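## Task

Take the plate from bay 13 to bay 12, then the plate from bay 21 to bay 11. Every plate not on this list must finish properly seated in the bay it belongs to. Each plate or block has to rest flat within its bay's corner guides, with its cut corner at the back left.

## Robot and tools

ROBOT. Two six-joint Doosan M1013 arms, left_arm and right_arm, each carrying a Robotiq two-finger gripper that opens to 140 mm. Root links in the scene frame: left_arm at (-0.034, +0.547, 0) m, turned about +z by roughly 5 degrees (quat_wxyz +0.999, 0, 0, +0.044); right_arm at (-0.023, -0.457, 0) m, unrotated.

FRAME. One shared scene frame: origin on the table surface midway between the arms, +x outward over the table, +z up, left_arm on the +y side. The arm names do not refer to sides of any image. The gripper's fingers point along its own +z and spread along its own y. end_effector_position is the point between the pads when closed; closed fingertips extend about 33 mm past it, open ones about 9 mm. Closing pushes the tips roughly 24 mm further out, so leave that gap above a surface.

DECK. Bay names are row then column (bay 23 = row 2, column 3). Looking out from the arms, row 1 is nearest and row 4 farthest; column 1 is on the left and column 4 on the right. Column 4 floors sit higher. At the start, sealed 96-well plates occupy 11, 12, 13, 31, 32, 41, 43 (scene 1 layout); other bays are empty. Plates begin with the cut corner toward the back left. Positions are known only from camera images.

execute_actions. Argument actions is a list holding zero or one item; optional pictures (boolean) toggles images.
- Empty list: no command, returns current state.
- Motion item: {"rows": [...], "steps": n}. rows holds 1 to 15 rows, steps is 1 to 15 (default 15), each step 1/30 s. Row k drives step k; if rows run out, the final row keeps applying.
- Wait item: {"steps": n} with n up to 300, no rows; it returns once n steps have elapsed since the previous result, and your reply time is counted within them.
A rejected call sends nothing.

ROW LAYOUT. Always 18 numbers covering both arms, even if one is idle: left_arm's six joint targets, then its gripper position, force_limit, speed; then the same nine for right_arm. Joint numbers are absolute target angles in radians, in the order printed by Joint positions: waist, shoulder, elbow, forearm roll, wrist pitch, wrist roll. Stated ranges: elbow -2.792 to 2.792, all others -6.283 to 6.283. A target more than 0.010 rad beyond a range end, and further out than the joint's last reported angle, gets the call refused. True ends may be up to 0.010 rad off the stated ones; a target past the true end is clipped there and a result may say "joint sent to its limit" (possibly about an earlier, still-running action). Absence of that line proves nothing.
Gripper numbers are in [-1, 1]. position: +1 fully open, about -0.8 pads touching, -1 closes until blocked. force_limit: about 14 N at -1, 60 N at 0, 107 N at +1 (parts up to 40 mm wide). speed: about 30, 140, 250 mm/s at -1, 0, +1. To leave a gripper unchanged, repeat its previous three numbers; a 0 is a real command.

MOTION LIMITS. Target rates are capped at 2.09 rad/s (waist, shoulder), 3.14 (elbow), 3.93 (wrist joints), with 0.3 s to accelerate; an arm's joints are slowed together so they arrive at once. Each step, a target may lead the measured angle by at most 0.456 rad (waist, shoulder), 0.683 (elbow), 0.854 (wrist joints), and if targets would move the gripper over 70 mm from where it is, they are scaled back. Between calls the arms keep heading for the last row sent until they all nearly stop or any step is HELD; after that, only a new action moves them further.

GRIPPING. Close with position -1 and confirm object_status 2. Codes: 0 moving, 1 blocked while opening, 2 blocked while closing, 3 reached the request or pads met (a thin part may still be held). Stopped fingers hold until the position number changes by 0.01 or more, or the object slips or is lost. With status 2, a new force_limit only applies alongside a new position; to squeeze harder raise force and switch between -1 and -0.98. position_measured is in counts (3 open, 230 pads met), not linear in mm.

RESULTS. Per arm: end_effector_position (m), end_effector_quat_wxyz, linear and angular velocity; printed position can drift from truth, more at long reach. Joint positions and Joint velocities give one block per arm (rad, rad/s). Joint torques show held load and contact, with fixed offset, scale and noise. "joint command not followed" means a clearance check altered or blocked joint targets on some steps; HELD marks steps whose row was not (fully) sent. MOTOR HOT warns of heating from holding loads; OVER-TEMPERATURE FAULT brakes that arm until cool.

FAULTS. Load limits (N m): waist 302, shoulder 302, elbow 142, wrist joints 40 each, held weight included. Reaching one, or 144 N external force anywhere on an arm, tool or load, stops that arm for 10 s, drops the rest of the call, and lets it yield. Avoid arm-to-arm contact, hard presses, slams, drops, slips, and anything leaving the table. Held parts may get brief tugs; loose ones may be nudged.

zoom_image: camera (cam_head_left, cam_head_right, cam_left_wrist, cam_right_wrist; each 896x504) and region [x0, y0, x1, y1] in pixels of its latest full image, origin top-left, at most 504 by 504. Calibrations use OpenCV conventions with T_world_to_cam into the scene frame; head cameras sit near x -0.84, z 0.92 looking forward and down; wrist camera poses follow the arm joints; all may be slightly off.

read_manual: optional section, only "licences"; returns licence texts, no motion.

finished_scene: pass the current scene number; irreversible, reports success and loads the next task. Before calling, open the grippers, release everything and move the arms away: parts held only by the robot do not count. A reply with no tool call ends all remaining work.

Each tool is called as name([rows], argument=value, ...), one row to a line, values as JSON.

## Session

execute_actions(actions=[])

Scene clock: 0.00 s of 9600.00 s.
left_arm: end_effector_position=(+0.6139, +0.6044, +0.3229) position_measured=3 object_status=3 end_effector_quat_wxyz=(-0.001, +0.999, +0.044, +0.001) end_effector_velocity=(-0.000, -0.000, +0.000) end_effector_angular_velocity=(+0.000, -0.000, +0.000) | right_arm: end_effector_position=(+0.6276, -0.4568, +0.3213) position_measured=3 object_status=3 end_effector_quat_wxyz=(-0.001, +1.000, +0.001, -0.001) end_effector_velocity=(-0.000, +0.000, +0.000) end_effector_angular_velocity=(+0.000, +0.000, +0.000)
Joint positions: left_arm=[-0.054  0.163  1.603  0.002  1.374  1.516] | right_arm=[-0.053  0.165  1.604  0.001  1.374  1.516]
Joint velocities: left_arm=[-0.    -0.    -0.     0.     0.    -0.001] | right_arm=[ 0.    -0.     0.     0.     0.001  0.   ]
Joint torques (N m, as the joint torque sensors report them, + toward a larger angle): no reading

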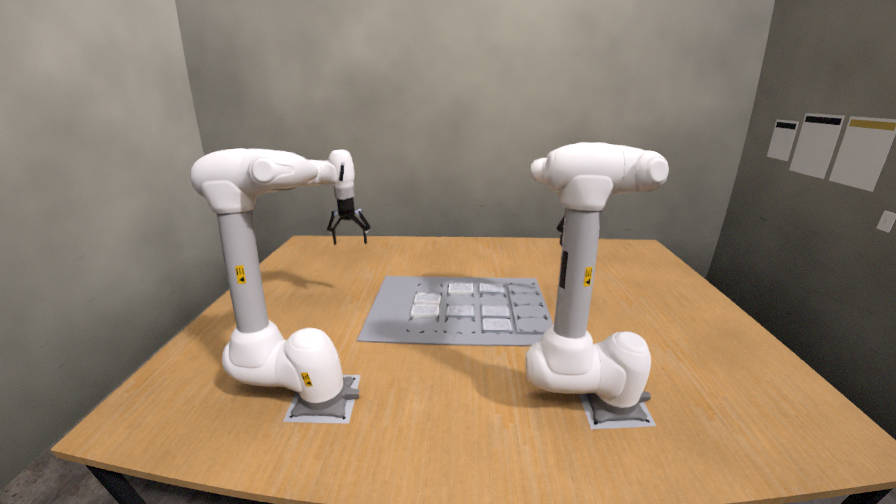

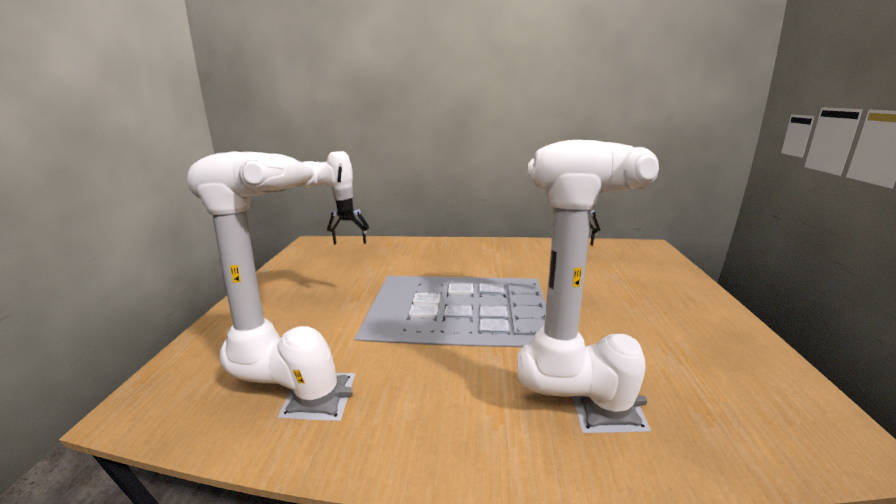

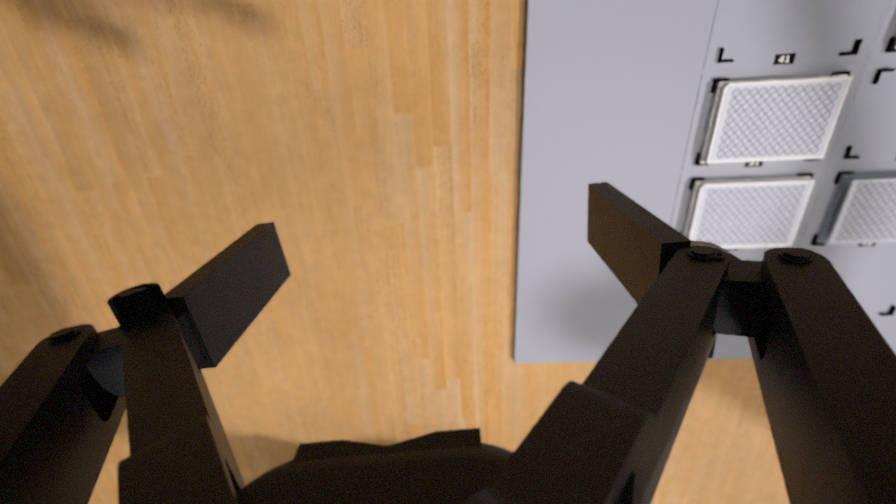

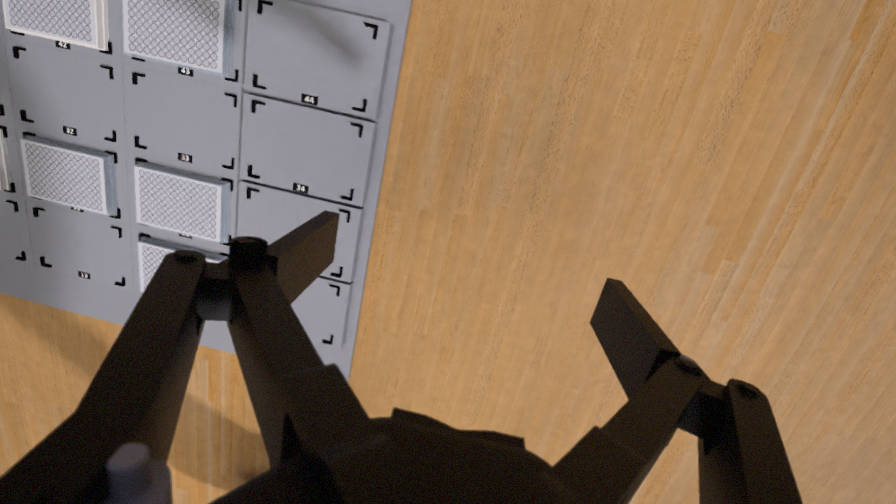

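execute_actions([
  {"rows": [[-0.6517,0.319,1.9603,0,0.8623,0.9971,1,0,0, 0.6678,0.2448,2.0651,0,0.8317,2.2286,1,0,0]], "steps": 15},
], pictures=false)

execute_actions([
  {"steps": 40},
])

Scene clock: 5.37 s of 9600.00 s.
left_arm: end_effector_position=(+0.6145, +0.4599, +0.2036) position_measured=3 object_status=3 end_effector_quat_wxyz=(-0.000, +0.999, +0.040, +0.000) end_effector_velocity=(-0.062, -0.338, -0.234) end_effector_angular_velocity=(-0.002, +0.003, -0.102) | right_arm: end_effector_position=(+0.5946, -0.3171, +0.2012) position_measured=3 object_status=3 end_effector_quat_wxyz=(-0.000, +0.999, -0.033, -0.000) end_effector_velocity=(-0.131, +0.322, -0.216) end_effector_angular_velocity=(-0.002, +0.001, -0.001)
Joint positions: left_arm=[-0.275  0.227  1.749  0.001  1.165  1.304] | right_arm=[0.168 0.197 1.791 0.001 1.154 1.805]
Joint velocities: left_arm=[-0.524  0.129  0.293 -0.002 -0.418 -0.422] | right_arm=[ 0.537  0.06   0.349 -0.002 -0.408  0.539]
Joint torques (N m, as the joint torque sensors report them, + toward a larger angle): left_arm=[  1.61 -62.08 -39.48   3.56  -0.62  -0.36] | right_arm=[  1.69 -59.62 -38.9    4.04   0.07  -0.16]
Steps of this call (steps 1 to 90: nothing new was sent; then 1.87 s passed at rest; steps 91 to 105: all 15 steps of this action). Readings (joint positions | what the end effector reports):
91: left_arm=[-0.054 0.164 1.603 0.002 1.374 1.516] | right_arm=[-0.053 0.165 1.604 0.001 1.374 1.516] | left_arm position_measured=3 object_status=3 | right_arm position_measured=3 object_status=3
92: left_arm=[-0.058 0.165 1.606 0.002 1.369 1.511] | right_arm=[-0.048 0.166 1.608 0.001 1.368 1.523] | left_arm position_measured=3 object_status=3 | right_arm position_measured=3 object_status=3
94: left_arm=[-0.088 0.175 1.630 0.002 1.335 1.477] | right_arm=[-0.019 0.171 1.638 0.001 1.333 1.569] | left_arm position_measured=3 object_status=3 | right_arm position_measured=3 object_status=3
98: left_arm=[-0.154 0.196 1.678 0.001 1.267 1.408] | right_arm=[0.047 0.182 1.700 0.001 1.261 1.664] | left_arm position_measured=3 object_status=3 | right_arm position_measured=3 object_status=3
105: the state above

Scene clock: 6.70 s of 9600.00 s.
left_arm: end_effector_position=(+0.5076, +0.2456, +0.0450) position_measured=3 object_status=3 end_effector_quat_wxyz=(+0.000, +1.000, +0.005, -0.000) end_effector_velocity=(-0.000, +0.000, -0.000) end_effector_angular_velocity=(+0.000, +0.000, -0.000) | right_arm: end_effector_position=(+0.3982, -0.0814, +0.0449) position_measured=3 object_status=3 end_effector_quat_wxyz=(-0.000, +1.000, +0.005, +0.000) end_effector_velocity=(-0.000, +0.000, +0.000) end_effector_angular_velocity=(+0.000, +0.000, -0.000)
Joint positions: left_arm=[-0.652  0.319  1.96  -0.     0.862  0.997] | right_arm=[0.668 0.245 2.065 0.    0.832 2.229]
Joint velocities: left_arm=[ 0.    -0.     0.    -0.     0.     0.001] | right_arm=[ 0.    -0.     0.     0.001  0.     0.   ]
Joint torques (N m, as the joint torque sensors report them, + toward a larger angle): left_arm=[  2.16 -71.4  -33.33   3.33  -0.47  -0.49] | right_arm=[  3.37 -54.08 -30.48   3.09  -0.01  -0.23]
Steps of this call (steps 1 to 40: the robot went on to your last target). Readings (joint positions | what the end effector reports):
1: left_arm=[-0.293 0.231 1.759 0.001 1.151 1.290] | right_arm=[0.187 0.199 1.803 0.001 1.140 1.823] | left_arm position_measured=3 object_status=3 | right_arm position_measured=3 object_status=3
2: left_arm=[-0.310 0.236 1.769 0.001 1.136 1.275] | right_arm=[0.205 0.201 1.814 0.001 1.127 1.840] | left_arm position_measured=3 object_status=3 | right_arm position_measured=3 object_status=3
4: left_arm=[-0.346 0.244 1.789 0.001 1.108 1.246] | right_arm=[0.243 0.205 1.835 0.001 1.102 1.874] | left_arm position_measured=3 object_status=3 | right_arm position_measured=3 object_status=3
8: left_arm=[-0.417 0.262 1.829 0.001 1.050 1.188] | right_arm=[0.319 0.212 1.877 0.001 1.053 1.938] | left_arm position_measured=3 object_status=3 | right_arm position_measured=3 object_status=3
40: the state above
camera_calibration (this result's frames):
cam_left_wrist: T_world_to_cam=[[-0.140309, -0.989371, -0.0381795, 0.314137], [-0.914114, 0.114628, 0.388916, 0.413615], [-0.380406, 0.0894689, -0.920482, 0.380825], [0, 0, 0, 1]] pos_world=[0.567036, 0.229315, 0.201675]
cam_right_wrist: T_world_to_cam=[[0.21024, -0.974681, -0.0761292, -0.150288], [-0.920088, -0.223586, 0.321633, 0.353595], [-0.330511, 0.00242538, -0.943799, 0.374068], [0, 0, 0, 1]] pos_world=[0.480569, -0.0683318, 0.227876]

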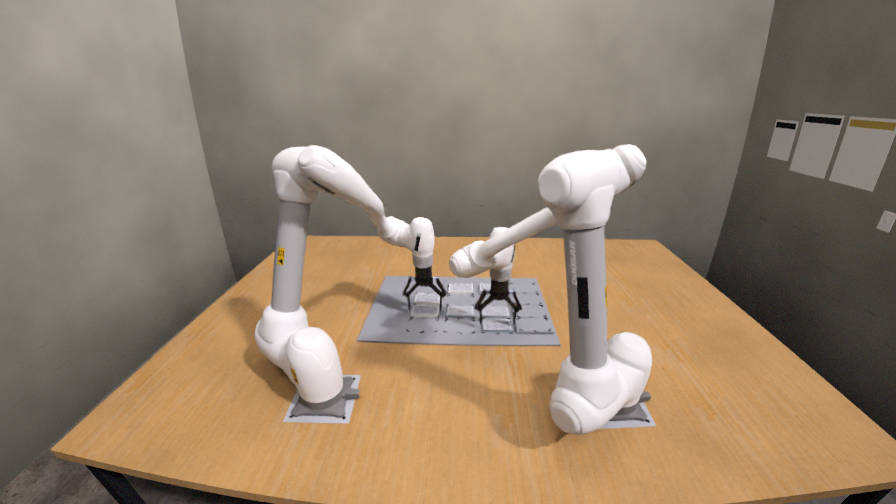

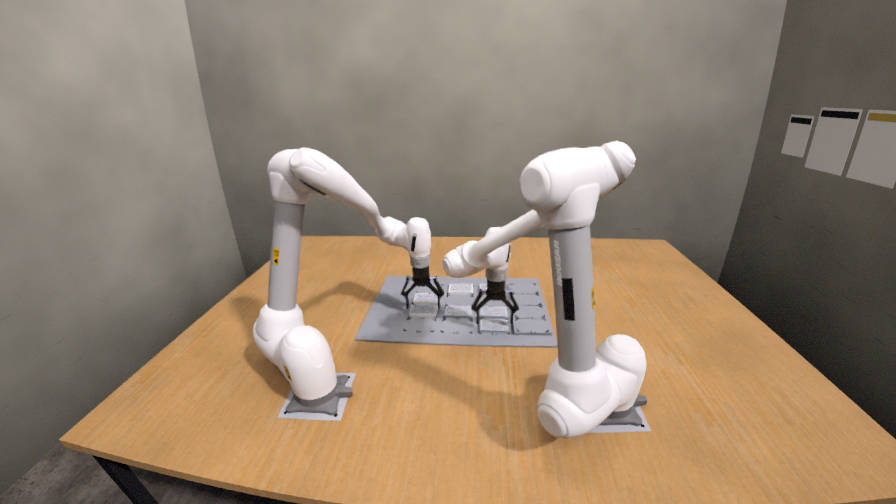

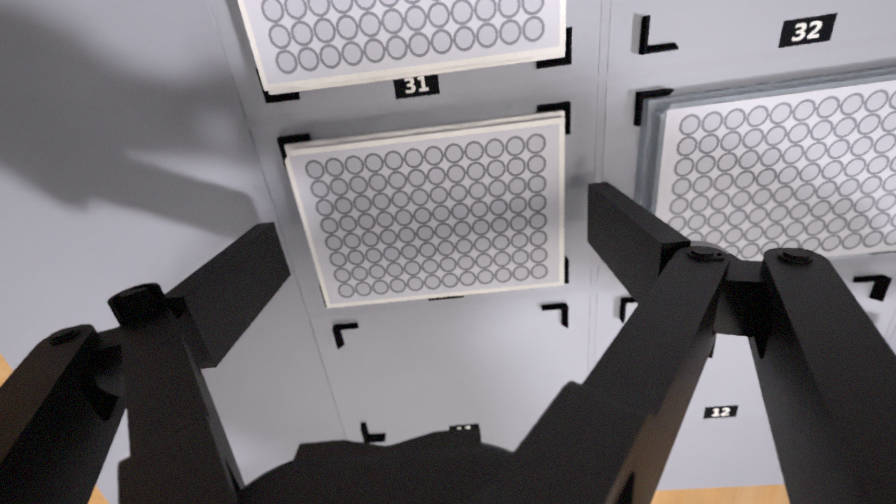

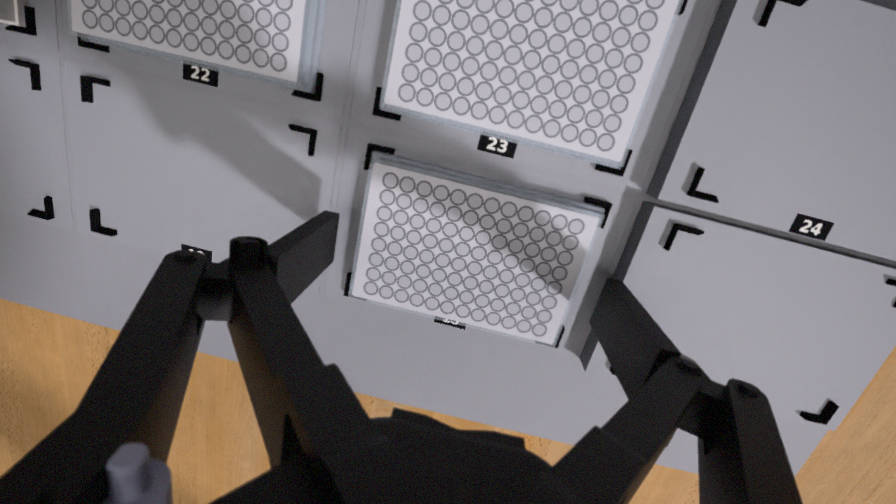

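execute_actions([
  {"rows": [[-0.6517,0.3374,1.9712,0,0.833,0.9971,1,-0.4,0, 0.6678,0.2649,2.0765,0,0.8002,2.2286,1,-0.4,0],[-0.6517,0.3374,1.9712,0,0.833,0.9971,1,-0.4,0, 0.6678,0.2649,2.0765,0,0.8002,2.2286,1,-0.4,0],[-0.6517,0.3374,1.9712,0,0.833,0.9971,1,-0.4,0, 0.6678,0.2649,2.0765,0,0.8002,2.2286,1,-0.4,0],[-0.6517,0.3374,1.9712,0,0.833,0.9971,1,-0.4,0, 0.6678,0.2649,2.0765,0,0.8002,2.2286,1,-0.4,0],[-0.6517,0.3374,1.9712,0,0.833,0.9971,1,-0.4,0, 0.6678,0.2649,2.0765,0,0.8002,2.2286,1,-0.4,0],[-0.6517,0.3374,1.9712,0,0.833,0.9971,1,-0.4,0, 0.6678,0.2649,2.0765,0,0.8002,2.2286,1,-0.4,0],[-0.6517,0.3374,1.9712,0,0.833,0.9971,-1,-0.4,-0.5, 0.6678,0.2649,2.0765,0,0.8002,2.2286,-1,-0.4,-0.5]], "steps": 15},
], pictures=false)

execute_actions([
  {"steps": 6},
], pictures=false)

Scene clock: 12.27 s of 9600.00 s.
left_arm: end_effector_position=(+0.5075, +0.2456, +0.0292) position_measured=32 object_status=0 end_effector_quat_wxyz=(+0.000, +1.000, +0.005, +0.000) end_effector_velocity=(-0.001, -0.001, -0.000) end_effector_angular_velocity=(+0.001, +0.001, -0.001) | right_arm: end_effector_position=(+0.3981, -0.0813, +0.0291) position_measured=34 object_status=0 end_effector_quat_wxyz=(+0.000, +1.000, +0.005, +0.000) end_effector_velocity=(+0.000, +0.001, -0.000) end_effector_angular_velocity=(+0.002, -0.001, -0.000)
Joint positions: left_arm=[-0.652  0.337  1.971 -0.     0.833  0.997] | right_arm=[ 0.668  0.265  2.076 -0.     0.8    2.229]
Joint velocities: left_arm=[-0.002  0.     0.     0.     0.001 -0.001] | right_arm=[ 0.     0.    -0.     0.001 -0.002  0.   ]
Joint torques (N m, as the joint torque sensors report them, + toward a larger angle): left_arm=[  1.88 -45.74 -18.62   3.01  -2.49  -0.52] | right_arm=[  2.25 -31.81 -16.     3.07  -2.    -0.32]
Steps of this call (steps 1 to 15: the robot went on to your last target; steps 16 to 90: nothing new was sent; then 2.07 s passed at rest; steps 91 to 105: all 15 steps of this action). Readings (joint positions | what the end effector reports):
91: left_arm=[-0.652 0.319 1.960 0.000 0.862 0.997] | right_arm=[0.668 0.245 2.065 -0.000 0.831 2.229] | left_arm position_measured=3 object_status=3 | right_arm position_measured=3 object_status=3
92: left_arm=[-0.652 0.323 1.962 0.000 0.856 0.997] | right_arm=[0.668 0.249 2.067 -0.000 0.825 2.229] | left_arm position_measured=3 object_status=3 | right_arm position_measured=3 object_status=3
94: left_arm=[-0.652 0.332 1.968 0.000 0.842 0.997] | right_arm=[0.668 0.259 2.073 -0.000 0.810 2.229] | left_arm position_measured=3 object_status=3 | right_arm position_measured=3 object_status=3
98: left_arm=[-0.652 0.337 1.971 0.000 0.834 0.997] | right_arm=[0.668 0.264 2.076 -0.000 0.802 2.229] | left_arm position_measured=5 object_status=0 | right_arm position_measured=5 object_status=0
105: the state above

Scene clock: 12.47 s of 9600.00 s.
left_arm: end_effector_position=(+0.5076, +0.2456, +0.0292) position_measured=32 object_status=2 end_effector_quat_wxyz=(+0.000, +1.000, +0.005, +0.000) end_effector_velocity=(-0.001, -0.000, -0.000) end_effector_angular_velocity=(+0.000, -0.000, -0.002) | right_arm: end_effector_position=(+0.3982, -0.0813, +0.0291) position_measured=34 object_status=2 end_effector_quat_wxyz=(-0.000, +1.000, +0.005, +0.000) end_effector_velocity=(+0.000, -0.000, -0.001) end_effector_angular_velocity=(-0.001, +0.000, +0.000)
Joint positions: left_arm=[-0.652  0.337  1.971 -0.     0.833  0.997] | right_arm=[ 0.668  0.265  2.076 -0.     0.8    2.229]
Joint velocities: left_arm=[-0.001  0.     0.001  0.001 -0.001  0.   ] | right_arm=[-0.     0.001 -0.    -0.    -0.     0.   ]
Joint torques (N m, as the joint torque sensors report them, + toward a larger angle): left_arm=[  0.98 -44.3  -19.33   3.01  -3.05  -0.38] | right_arm=[  1.7  -33.14 -17.84   3.01  -2.72  -0.4 ]
Steps of this call (steps 1 to 6: the robot went on to your last target). Readings (joint positions | what the end effector reports):
1: left_arm=[-0.652 0.337 1.971 -0.000 0.833 0.997] | right_arm=[0.668 0.265 2.076 -0.000 0.800 2.229] | left_arm position_measured=32 object_status=0 | right_arm position_measured=34 object_status=0
2: left_arm=[-0.652 0.337 1.971 -0.000 0.833 0.997] | right_arm=[0.668 0.265 2.076 -0.000 0.800 2.229] | left_arm position_measured=32 object_status=0 | right_arm position_measured=34 object_status=0
4: left_arm=[-0.652 0.337 1.971 -0.000 0.833 0.997] | right_arm=[0.668 0.265 2.076 -0.000 0.800 2.229] | left_arm position_measured=32 object_status=0 | right_arm position_measured=34 object_status=0
6: the state above

execute_actions([
  {"rows": [[-0.6517,0.3340,1.9692,0,0.8384,0.9971,-1,-0.4,-0.5, 0.6678,0.2610,2.0743,0,0.8063,2.2286,-1,-0.4,-0.5],[-0.6517,0.3300,1.9668,0,0.8448,0.9971,-1,-0.4,-0.5, 0.6678,0.2570,2.0720,0,0.8126,2.2286,-1,-0.4,-0.5],[-0.6517,0.3250,1.9638,0,0.8528,0.9971,-1,-0.4,-0.5, 0.6678,0.2530,2.0697,0,0.8189,2.2286,-1,-0.4,-0.5],[-0.6517,0.319,1.9603,0,0.8623,0.9971,-1,-0.4,-0.5, 0.6678,0.2490,2.0675,0,0.8251,2.2286,-1,-0.4,-0.5],[-0.6517,0.308,1.953,0,0.8806,0.9971,-1,-0.4,-0.5, 0.6678,0.2448,2.0651,0,0.8317,2.2286,-1,-0.4,-0.5],[-0.6517,0.297,1.946,0,0.8986,0.9971,-1,-0.4,-0.5, 0.6678,0.2448,2.0651,0,0.8317,2.2286,-1,-0.4,-0.5],[-0.6517,0.297,1.946,0,0.8986,0.9971,-1,-0.4,-0.5, 0.6678,0.2448,2.0651,0,0.8317,2.2286,-1,-0.4,-0.5],[-0.6517,0.297,1.946,0,0.8986,0.9971,-1,-0.4,-0.5, 0.6678,0.2448,2.0651,0,0.8317,2.2286,-1,-0.4,-0.5],[-0.6517,0.297,1.946,0,0.8986,0.9971,-1,-0.4,-0.5, 0.6678,0.2448,2.0651,0,0.8317,2.2286,-1,-0.4,-0.5],[-0.25,0.297,1.946,0,0.8986,1.3988,-1,-0.4,-0.5, 0.6678,0.2448,2.0651,0,0.8317,2.2286,-1,-0.4,-0.5]], "steps": 15},
])

Scene clock: 19.53 s of 9600.00 s.
left_arm: end_effector_position=(+0.5309, +0.2924, +0.0612) position_measured=35 object_status=2 end_effector_quat_wxyz=(-0.000, +1.000, +0.006, -0.000) end_effector_velocity=(+0.167, +0.382, +0.004) end_effector_angular_velocity=(+0.004, +0.008, +0.008) | right_arm: end_effector_position=(+0.3981, -0.0814, +0.0447) position_measured=37 object_status=2 end_effector_quat_wxyz=(+0.000, +1.000, +0.005, -0.000) end_effector_velocity=(+0.001, -0.000, +0.002) end_effector_angular_velocity=(+0.000, -0.002, +0.000)
Joint positions: left_arm=[-0.567  0.301  1.949 -0.     0.892  1.081] | right_arm=[0.668 0.245 2.065 0.    0.831 2.229]
Joint velocities: left_arm=[ 0.673 -0.006  0.    -0.     0.015  0.665] | right_arm=[-0.    -0.003 -0.001 -0.001  0.002 -0.   ]
Joint torques (N m, as the joint torque sensors report them, + toward a larger angle): left_arm=[ -8.71 -69.6  -32.33   3.03  -0.99  -0.6 ] | right_arm=[  2.69 -54.09 -31.06   3.07  -0.01  -0.27]
Steps of this call (steps 1 to 15: the robot went on to your last target; steps 16 to 90: nothing new was sent; then 3.57 s passed at rest; steps 91 to 105: all 15 steps of this action). Readings (joint positions | what the end effector reports):
91: left_arm=[-0.652 0.337 1.971 -0.000 0.833 0.997] | right_arm=[0.668 0.265 2.076 0.000 0.800 2.229] | left_arm position_measured=32 object_status=2 | right_arm position_measured=34 object_status=2
92: left_arm=[-0.652 0.337 1.971 -0.000 0.834 0.997] | right_arm=[0.668 0.264 2.076 0.000 0.802 2.229] | left_arm position_measured=32 object_status=2 | right_arm position_measured=34 object_status=2
94: left_arm=[-0.652 0.332 1.968 -0.000 0.842 0.997] | right_arm=[0.668 0.260 2.074 0.000 0.809 2.229] | left_arm position_measured=35 object_status=2 | right_arm position_measured=37 object_status=0
98: left_arm=[-0.652 0.310 1.954 -0.000 0.878 0.997] | right_arm=[0.668 0.248 2.067 0.000 0.827 2.229] | left_arm position_measured=35 object_status=2 | right_arm position_measured=37 object_status=0
105: the state above
camera_calibration (this result's frames):
cam_left_wrist: T_world_to_cam=[[-0.139458, -0.989487, -0.0382888, 0.36385], [-0.914113, 0.113776, 0.38917, 0.423531], [-0.380722, 0.0892732, -0.92037, 0.400697], [0, 0, 0, 1]] pos_world=[0.590451, 0.276066, 0.217896]
cam_right_wrist: T_world_to_cam=[[0.210251, -0.974686, -0.0760366, -0.150319], [-0.920027, -0.223566, 0.321822, 0.353572], [-0.330675, 0.00229235, -0.943742, 0.373881], [0, 0, 0, 1]] pos_world=[0.480533, -0.0683242, 0.22763]

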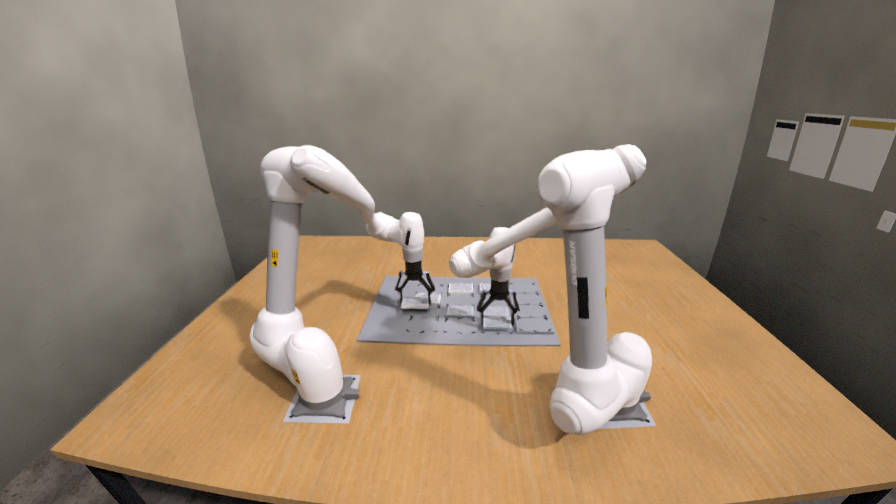

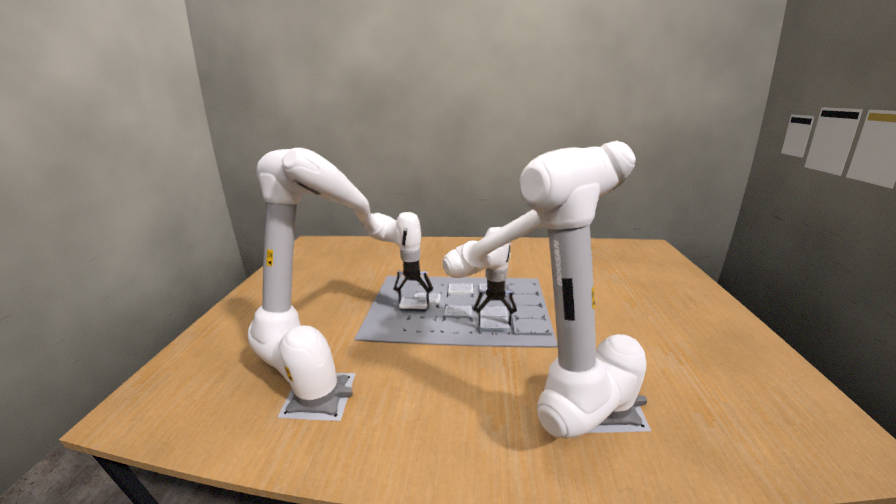

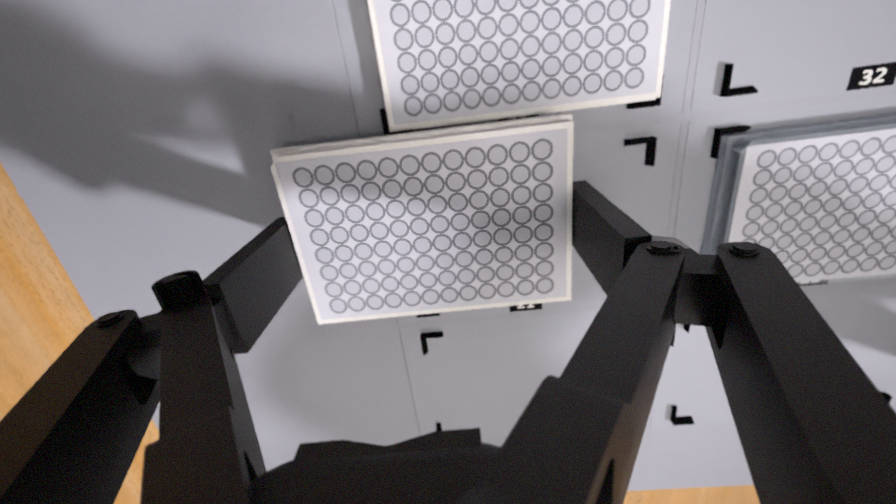

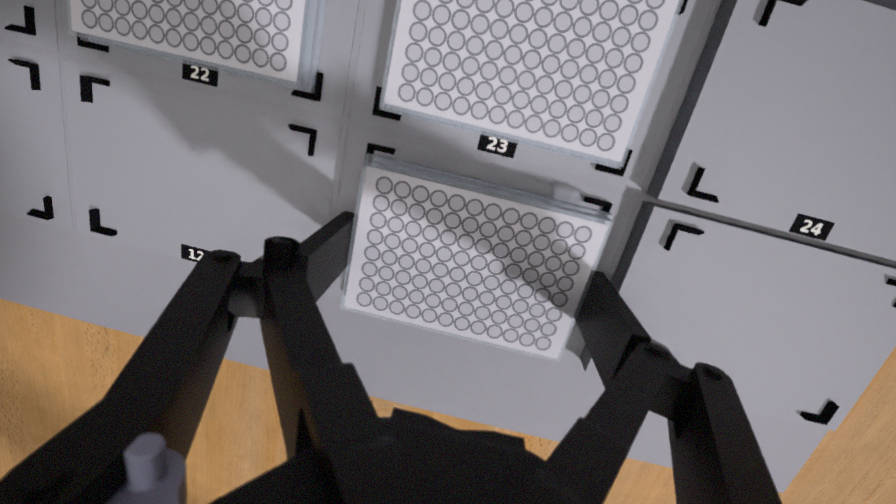

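execute_actions([
  {"rows": [[-0.25,0.297,1.946,0,0.8986,1.3988,-1,-0.4,-0.5, 0.8582,0.4044,1.8314,0,0.9058,2.419,-1,-0.4,-0.5]], "steps": 15},
], pictures=false)

execute_actions([
  {"steps": 12},
])

Scene clock: 22.93 s of 9600.00 s.
left_arm: end_effector_position=(+0.5822, +0.4814, +0.0647) position_measured=35 object_status=2 end_effector_quat_wxyz=(-0.000, +1.000, +0.005, -0.000) end_effector_velocity=(-0.000, -0.000, +0.000) end_effector_angular_velocity=(+0.000, +0.000, -0.000) | right_arm: end_effector_position=(+0.3987, +0.0785, +0.0451) position_measured=37 object_status=2 end_effector_quat_wxyz=(+0.000, +1.000, +0.005, -0.000) end_effector_velocity=(-0.010, +0.064, -0.002) end_effector_angular_velocity=(-0.001, -0.001, +0.000)
Joint positions: left_arm=[-0.25   0.297  1.946  0.     0.899  1.399] | right_arm=[0.854 0.401 1.837 0.    0.904 2.414]
Joint velocities: left_arm=[-0.    -0.001  0.     0.     0.001 -0.001] | right_arm=[ 0.074  0.06  -0.09  -0.001  0.03   0.074]
Joint torques (N m, as the joint torque sensors report them, + toward a larger angle): left_arm=[  1.75 -68.93 -33.9    3.43  -0.46  -0.32] | right_arm=[ -4.65 -79.21 -30.09   2.62   0.11   0.25]
Steps of this call (steps 1 to 45: the robot went on to your last target; steps 46 to 87: nothing new was sent; steps 88 to 102: all 15 steps of this action). Readings (joint positions | what the end effector reports):
88: left_arm=[-0.250 0.297 1.946 0.000 0.899 1.399] | right_arm=[0.668 0.245 2.065 -0.000 0.832 2.229] | left_arm position_measured=35 object_status=2 | right_arm position_measured=37 object_status=2
89: left_arm=[-0.250 0.297 1.946 0.000 0.899 1.399] | right_arm=[0.672 0.248 2.059 -0.000 0.834 2.233] | left_arm position_measured=35 object_status=2 | right_arm position_measured=37 object_status=2
91: left_arm=[-0.250 0.297 1.946 0.000 0.899 1.399] | right_arm=[0.702 0.274 2.022 -0.000 0.845 2.264] | left_arm position_measured=35 object_status=2 | right_arm position_measured=37 object_status=2
95: left_arm=[-0.250 0.297 1.946 0.000 0.899 1.399] | right_arm=[0.771 0.332 1.938 -0.000 0.872 2.332] | left_arm position_measured=35 object_status=2 | right_arm position_measured=37 object_status=2
102: the state above

Scene clock: 23.33 s of 9600.00 s.
left_arm: end_effector_position=(+0.5822, +0.4814, +0.0647) position_measured=35 object_status=2 end_effector_quat_wxyz=(-0.000, +1.000, +0.005, -0.000) end_effector_velocity=(+0.000, +0.000, -0.000) end_effector_angular_velocity=(-0.000, -0.001, +0.001) | right_arm: end_effector_position=(+0.3981, +0.0826, +0.0450) position_measured=37 object_status=2 end_effector_quat_wxyz=(-0.000, +1.000, +0.005, +0.000) end_effector_velocity=(-0.000, +0.001, -0.001) end_effector_angular_velocity=(+0.000, +0.000, +0.000)
Joint positions: left_arm=[-0.25   0.297  1.946  0.     0.899  1.399] | right_arm=[0.858 0.404 1.831 0.    0.906 2.419]
Joint velocities: left_arm=[ 0.     0.    -0.    -0.    -0.001 -0.001] | right_arm=[ 0.001  0.001 -0.     0.    -0.001  0.   ]
Joint torques (N m, as the joint torque sensors report them, + toward a larger angle): left_arm=[  0.55 -69.46 -33.63   3.26  -0.46  -0.37] | right_arm=[  2.68 -73.34 -33.56   3.32   0.04  -0.3 ]
Steps of this call (steps 1 to 12: the robot went on to your last target). Readings (joint positions | what the end effector reports):
1: left_arm=[-0.250 0.297 1.946 0.000 0.899 1.399] | right_arm=[0.855 0.402 1.835 0.000 0.905 2.416] | left_arm position_measured=35 object_status=2 | right_arm position_measured=37 object_status=2
2: left_arm=[-0.250 0.297 1.946 0.000 0.899 1.399] | right_arm=[0.856 0.403 1.834 0.000 0.905 2.417] | left_arm position_measured=35 object_status=2 | right_arm position_measured=37 object_status=2
4: left_arm=[-0.250 0.297 1.946 0.000 0.899 1.399] | right_arm=[0.857 0.404 1.832 0.000 0.906 2.418] | left_arm position_measured=35 object_status=2 | right_arm position_measured=37 object_status=2
8: left_arm=[-0.250 0.297 1.946 0.000 0.899 1.399] | right_arm=[0.858 0.404 1.832 0.000 0.906 2.419] | left_arm position_measured=35 object_status=2 | right_arm position_measured=37 object_status=2
12: the state above
camera_calibration (this result's frames):
cam_left_wrist: T_world_to_cam=[[-0.140326, -0.989368, -0.038196, 0.558655], [-0.914113, 0.114637, 0.388917, 0.44715], [-0.380403, 0.0894904, -0.920481, 0.406324], [0, 0, 0, 1]] pos_world=[0.641706, 0.465093, 0.221448]
cam_right_wrist: T_world_to_cam=[[0.210242, -0.97468, -0.0761366, 0.0095585], [-0.920087, -0.22359, 0.321633, 0.390195], [-0.330513, 0.00243142, -0.943798, 0.373754], [0, 0, 0, 1]] pos_world=[0.480534, 0.0956517, 0.227976]

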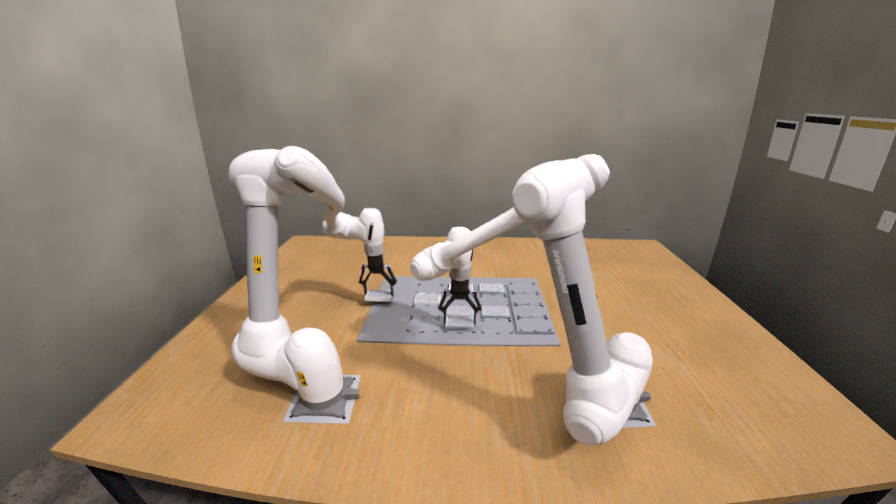

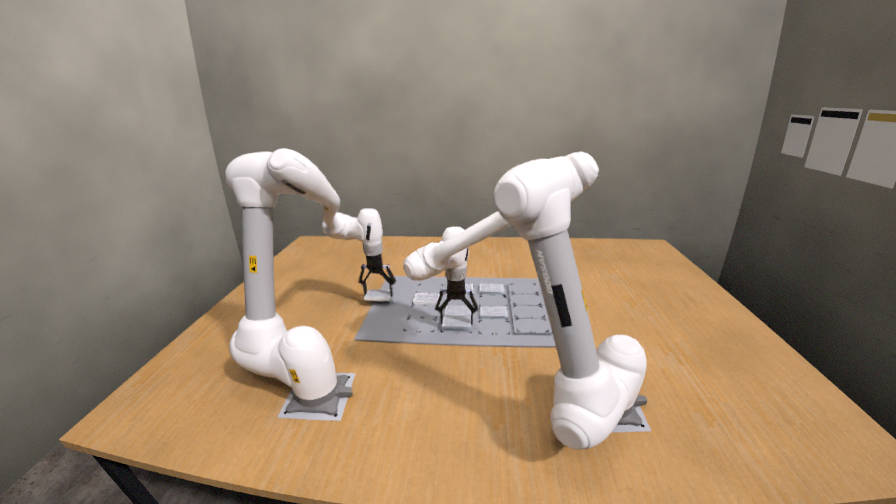

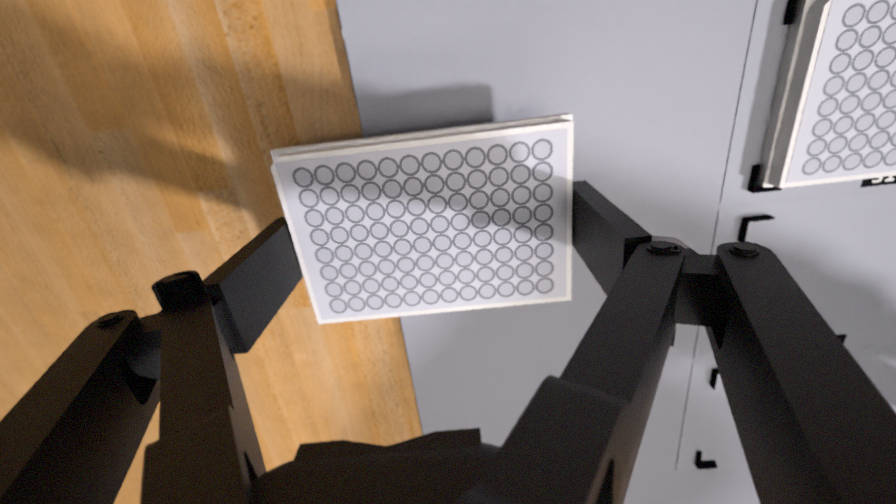

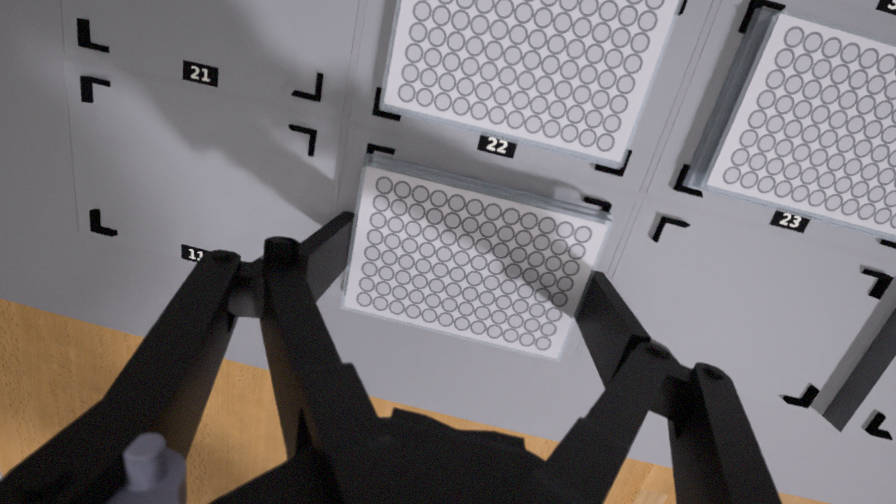

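execute_actions([
  {"rows": [[-0.25,0.297,1.946,0,0.8986,1.3988,-1,-0.4,-0.5, 0.8582,0.4075,1.8334,0,0.9007,2.419,-1,-0.4,-0.5],[-0.25,0.297,1.946,0,0.8986,1.3988,-1,-0.4,-0.5, 0.8582,0.4107,1.8353,0,0.8956,2.419,-1,-0.4,-0.5],[-0.25,0.297,1.946,0,0.8986,1.3988,-1,-0.4,-0.5, 0.8582,0.4128,1.8366,0,0.8922,2.419,-1,-0.4,-0.5],[-0.25,0.297,1.946,0,0.8986,1.3988,-1,-0.4,-0.5, 0.8582,0.4149,1.8379,0,0.8888,2.419,-1,-0.4,-0.5],[-0.25,0.297,1.946,0,0.8986,1.3988,-1,-0.4,-0.5, 0.8582,0.4167,1.8391,0,0.8858,2.419,-1,-0.4,-0.5],[-0.25,0.297,1.946,0,0.8986,1.3988,-1,-0.4,-0.5, 0.8582,0.4185,1.8402,0,0.8829,2.419,-1,-0.4,-0.5]], "steps": 14},
], pictures=false)

Scene clock: 27.27 s of 9600.00 s.
left_arm: end_effector_position=(+0.5822, +0.4814, +0.0647) position_measured=35 object_status=2 end_effector_quat_wxyz=(-0.000, +1.000, +0.005, -0.000) end_effector_velocity=(+0.000, -0.001, +0.000) end_effector_angular_velocity=(-0.000, -0.001, -0.002) | right_arm: end_effector_position=(+0.3981, +0.0827, +0.0317) position_measured=37 object_status=2 end_effector_quat_wxyz=(-0.000, +1.000, +0.005, +0.000) end_effector_velocity=(-0.000, -0.000, -0.001) end_effector_angular_velocity=(+0.001, -0.001, +0.000)
Joint positions: left_arm=[-0.25   0.297  1.946 -0.     0.899  1.399] | right_arm=[0.858 0.418 1.84  0.    0.883 2.419]
Joint velocities: left_arm=[-0.002 -0.    -0.     0.    -0.001 -0.   ] | right_arm=[ 0.     0.001  0.002 -0.    -0.003  0.   ]
Joint torques (N m, as the joint torque sensors report them, + toward a larger angle): left_arm=[  0.94 -69.12 -32.96   3.11  -0.37  -0.77] | right_arm=[  2.43 -71.66 -32.44   3.21  -0.12  -0.23]
Steps of this call (steps 1 to 15: the robot went on to your last target; steps 16 to 90: nothing new was sent; then 0.47 s passed at rest; steps 91 to 104: all 14 steps of this action). Readings (joint positions | what the end effector reports):
91: left_arm=[-0.250 0.297 1.946 0.000 0.899 1.399] | right_arm=[0.858 0.405 1.831 0.000 0.906 2.419] | left_arm position_measured=35 object_status=2 | right_arm position_measured=37 object_status=2
92: left_arm=[-0.250 0.297 1.946 0.000 0.899 1.399] | right_arm=[0.858 0.405 1.832 0.000 0.904 2.419] | left_arm position_measured=35 object_status=2 | right_arm position_measured=37 object_status=2
94: left_arm=[-0.250 0.297 1.946 0.000 0.899 1.399] | right_arm=[0.858 0.409 1.834 0.000 0.899 2.419] | left_arm position_measured=35 object_status=2 | right_arm position_measured=37 object_status=2
98: left_arm=[-0.250 0.297 1.946 0.000 0.899 1.399] | right_arm=[0.858 0.416 1.839 0.000 0.887 2.419] | left_arm position_measured=35 object_status=2 | right_arm position_measured=37 object_status=2
104: the state above

execute_actions([
  {"rows": [[-0.25,0.297,1.946,0,0.8986,1.3988,-1,-0.4,-0.5, 0.8582,0.4196,1.8409,0,0.8811,2.419,-1,-0.4,-0.5]], "steps": 10},
], pictures=false)

Scene clock: 28.83 s of 9600.00 s.
left_arm: end_effector_position=(+0.5822, +0.4814, +0.0647) position_measured=35 object_status=2 end_effector_quat_wxyz=(-0.000, +1.000, +0.005, -0.000) end_effector_velocity=(-0.000, -0.000, +0.000) end_effector_angular_velocity=(+0.000, +0.000, +0.000) | right_arm: end_effector_position=(+0.3981, +0.0827, +0.0306) position_measured=37 object_status=2 end_effector_quat_wxyz=(-0.000, +1.000, +0.005, +0.000) end_effector_velocity=(-0.000, -0.000, -0.001) end_effector_angular_velocity=(-0.001, +0.000, +0.001)
Joint positions: left_arm=[-0.25   0.297  1.946  0.     0.899  1.399] | right_arm=[ 0.858  0.42   1.841 -0.     0.881  2.419]
Joint velocities: left_arm=[-0.001 -0.    -0.    -0.     0.001 -0.001] | right_arm=[ 0.     0.001  0.    -0.001 -0.     0.   ]
Joint torques (N m, as the joint torque sensors report them, + toward a larger angle): left_arm=[  1.22 -68.75 -34.63   3.06  -0.68  -0.65] | right_arm=[  2.41 -71.16 -31.78   3.2   -0.56  -0.34]
Steps of this call (steps 1 to 15: the robot went on to your last target; steps 16 to 37: nothing new was sent; steps 38 to 47: all 10 steps of this action). Readings (joint positions | what the end effector reports):
38: left_arm=[-0.250 0.297 1.946 0.000 0.899 1.399] | right_arm=[0.858 0.419 1.840 -0.000 0.883 2.419] | left_arm position_measured=35 object_status=2 | right_arm position_measured=37 object_status=2
39: left_arm=[-0.250 0.297 1.946 0.000 0.899 1.399] | right_arm=[0.858 0.419 1.840 0.000 0.882 2.419] | left_arm position_measured=35 object_status=2 | right_arm position_measured=37 object_status=2
41: left_arm=[-0.250 0.297 1.946 0.000 0.899 1.399] | right_arm=[0.858 0.419 1.841 -0.000 0.882 2.419] | left_arm position_measured=35 object_status=2 | right_arm position_measured=37 object_status=2
45: left_arm=[-0.250 0.297 1.946 0.000 0.899 1.399] | right_arm=[0.858 0.420 1.841 -0.000 0.881 2.419] | left_arm position_measured=35 object_status=2 | right_arm position_measured=37 object_status=2
47: the state above

execute_actions([
  {"rows": [[-0.25,0.297,1.946,0,0.8986,1.3988,-1,-0.4,-0.5, 0.8582,0.4196,1.8409,0,0.8811,2.419,1,-0.4,0],[-0.25,0.297,1.946,0,0.8986,1.3988,-1,-0.4,-0.5, 0.8582,0.4196,1.8409,0,0.8811,2.419,1,-0.4,0],[-0.25,0.297,1.946,0,0.8986,1.3988,-1,-0.4,-0.5, 0.8582,0.4196,1.8409,0,0.8811,2.419,1,-0.4,0],[-0.25,0.297,1.946,0,0.8986,1.3988,-1,-0.4,-0.5, 0.8582,0.4196,1.8409,0,0.8811,2.419,1,-0.4,0],[-0.25,0.297,1.946,0,0.8986,1.3988,-1,-0.4,-0.5, 0.8582,0.4196,1.8409,0,0.8811,2.419,1,-0.4,0],[-0.25,0.297,1.946,0,0.8986,1.3988,-1,-0.4,-0.5, 0.8582,0.4196,1.8409,0,0.8811,2.419,1,-0.4,0],[-0.25,0.297,1.946,0,0.8986,1.3988,-1,-0.4,-0.5, 0.8582,0.4044,1.8314,0,0.9058,2.419,1,-0.4,0]], "steps": 15},
])

Scene clock: 34.03 s of 9600.00 s.
left_arm: end_effector_position=(+0.5822, +0.4814, +0.0647) position_measured=35 object_status=2 end_effector_quat_wxyz=(-0.000, +1.000, +0.005, -0.000) end_effector_velocity=(-0.000, +0.001, +0.000) end_effector_angular_velocity=(-0.000, -0.000, +0.001) | right_arm: end_effector_position=(+0.3981, +0.0826, +0.0444) position_measured=3 object_status=3 end_effector_quat_wxyz=(+0.000, +1.000, +0.005, -0.000) end_effector_velocity=(-0.000, -0.000, +0.007) end_effector_angular_velocity=(+0.000, +0.001, -0.001)
Joint positions: left_arm=[-0.25   0.297  1.946  0.     0.899  1.399] | right_arm=[ 0.858  0.405  1.832 -0.     0.905  2.419]
Joint velocities: left_arm=[ 0.001 -0.     0.    -0.    -0.     0.   ] | right_arm=[-0.    -0.008 -0.004  0.001  0.012 -0.   ]
Joint torques (N m, as the joint torque sensors report them, + toward a larger angle): left_arm=[  3.73 -70.12 -33.57   3.61  -0.57  -0.83] | right_arm=[  2.71 -68.36 -32.63   3.14   0.39  -0.45]
Steps of this call (steps 1 to 15: the robot went on to your last target; steps 16 to 90: nothing new was sent; then 1.70 s passed at rest; steps 91 to 105: all 15 steps of this action). Readings (joint positions | what the end effector reports):
91: left_arm=[-0.250 0.297 1.946 0.000 0.899 1.399] | right_arm=[0.858 0.420 1.841 -0.000 0.881 2.419] | left_arm position_measured=35 object_status=2 | right_arm position_measured=37 object_status=0
92: left_arm=[-0.250 0.297 1.946 -0.000 0.899 1.399] | right_arm=[0.858 0.420 1.841 -0.000 0.881 2.419] | left_arm position_measured=35 object_status=2 | right_arm position_measured=37 object_status=0
94: left_arm=[-0.250 0.297 1.946 0.000 0.899 1.399] | right_arm=[0.858 0.420 1.841 -0.000 0.881 2.419] | left_arm position_measured=35 object_status=2 | right_arm position_measured=18 object_status=0
98: left_arm=[-0.250 0.297 1.946 0.000 0.899 1.399] | right_arm=[0.858 0.417 1.839 -0.000 0.887 2.419] | left_arm position_measured=35 object_status=2 | right_arm position_measured=3 object_status=0
105: the state above
camera_calibration (this result's frames):
cam_left_wrist: T_world_to_cam=[[-0.140325, -0.989368, -0.038196, 0.558655], [-0.914113, 0.114637, 0.388917, 0.44715], [-0.380403, 0.0894904, -0.920481, 0.406324], [0, 0, 0, 1]] pos_world=[0.641706, 0.465093, 0.221448]
cam_right_wrist: T_world_to_cam=[[0.210282, -0.974682, -0.0760023, 0.00950485], [-0.920033, -0.223584, 0.321792, 0.390323], [-0.330638, 0.00225754, -0.943755, 0.373197], [0, 0, 0, 1]] pos_world=[0.480504, 0.0956918, 0.227326]

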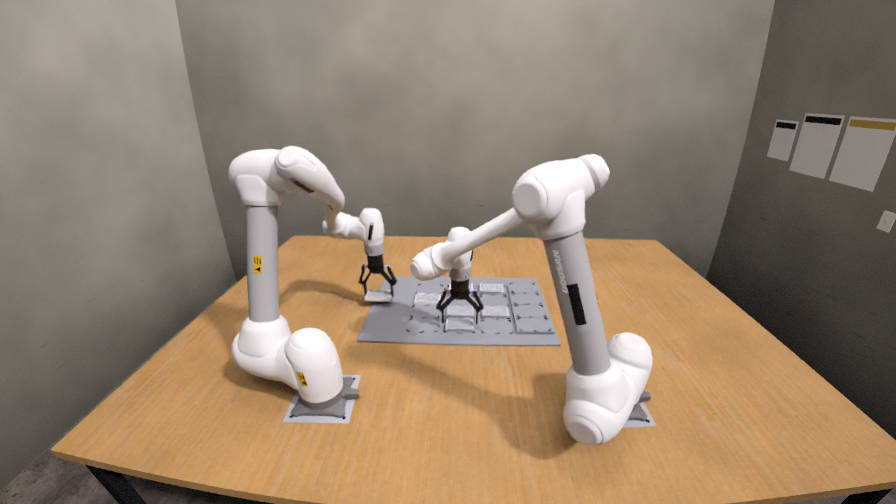

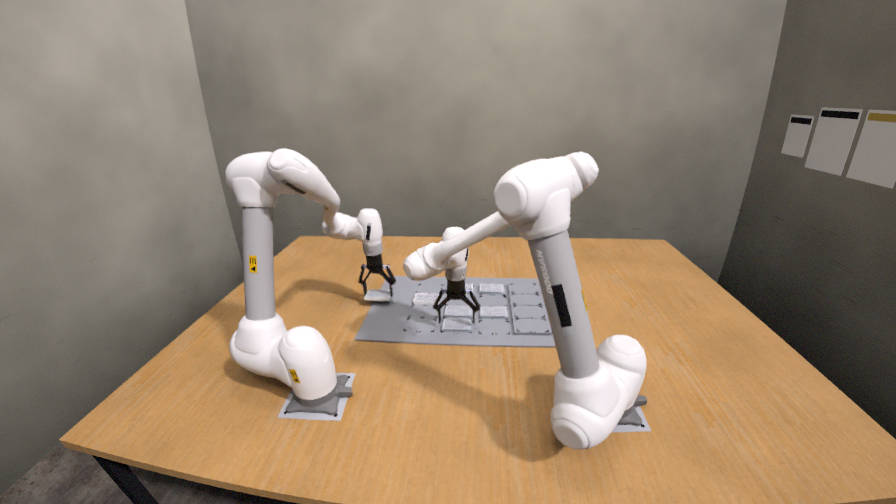

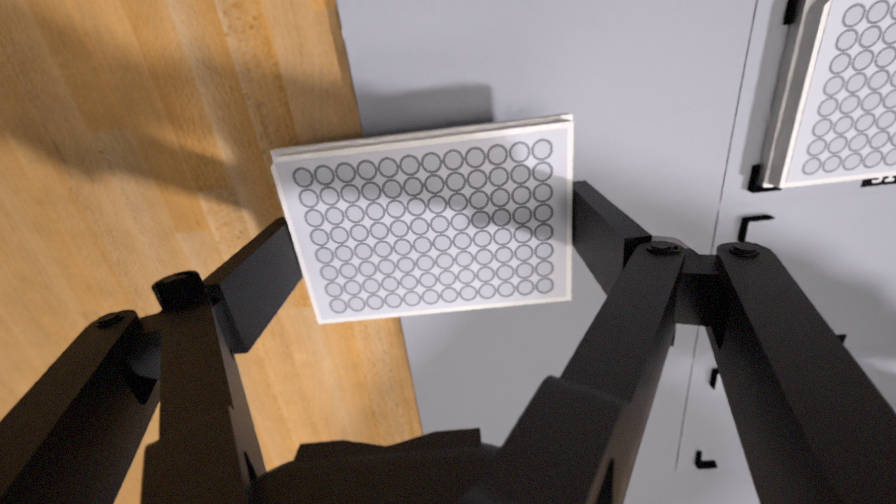

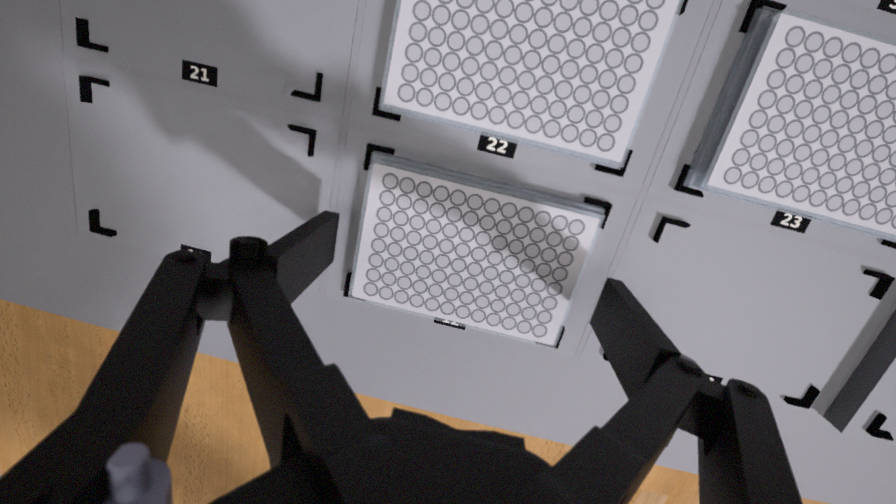

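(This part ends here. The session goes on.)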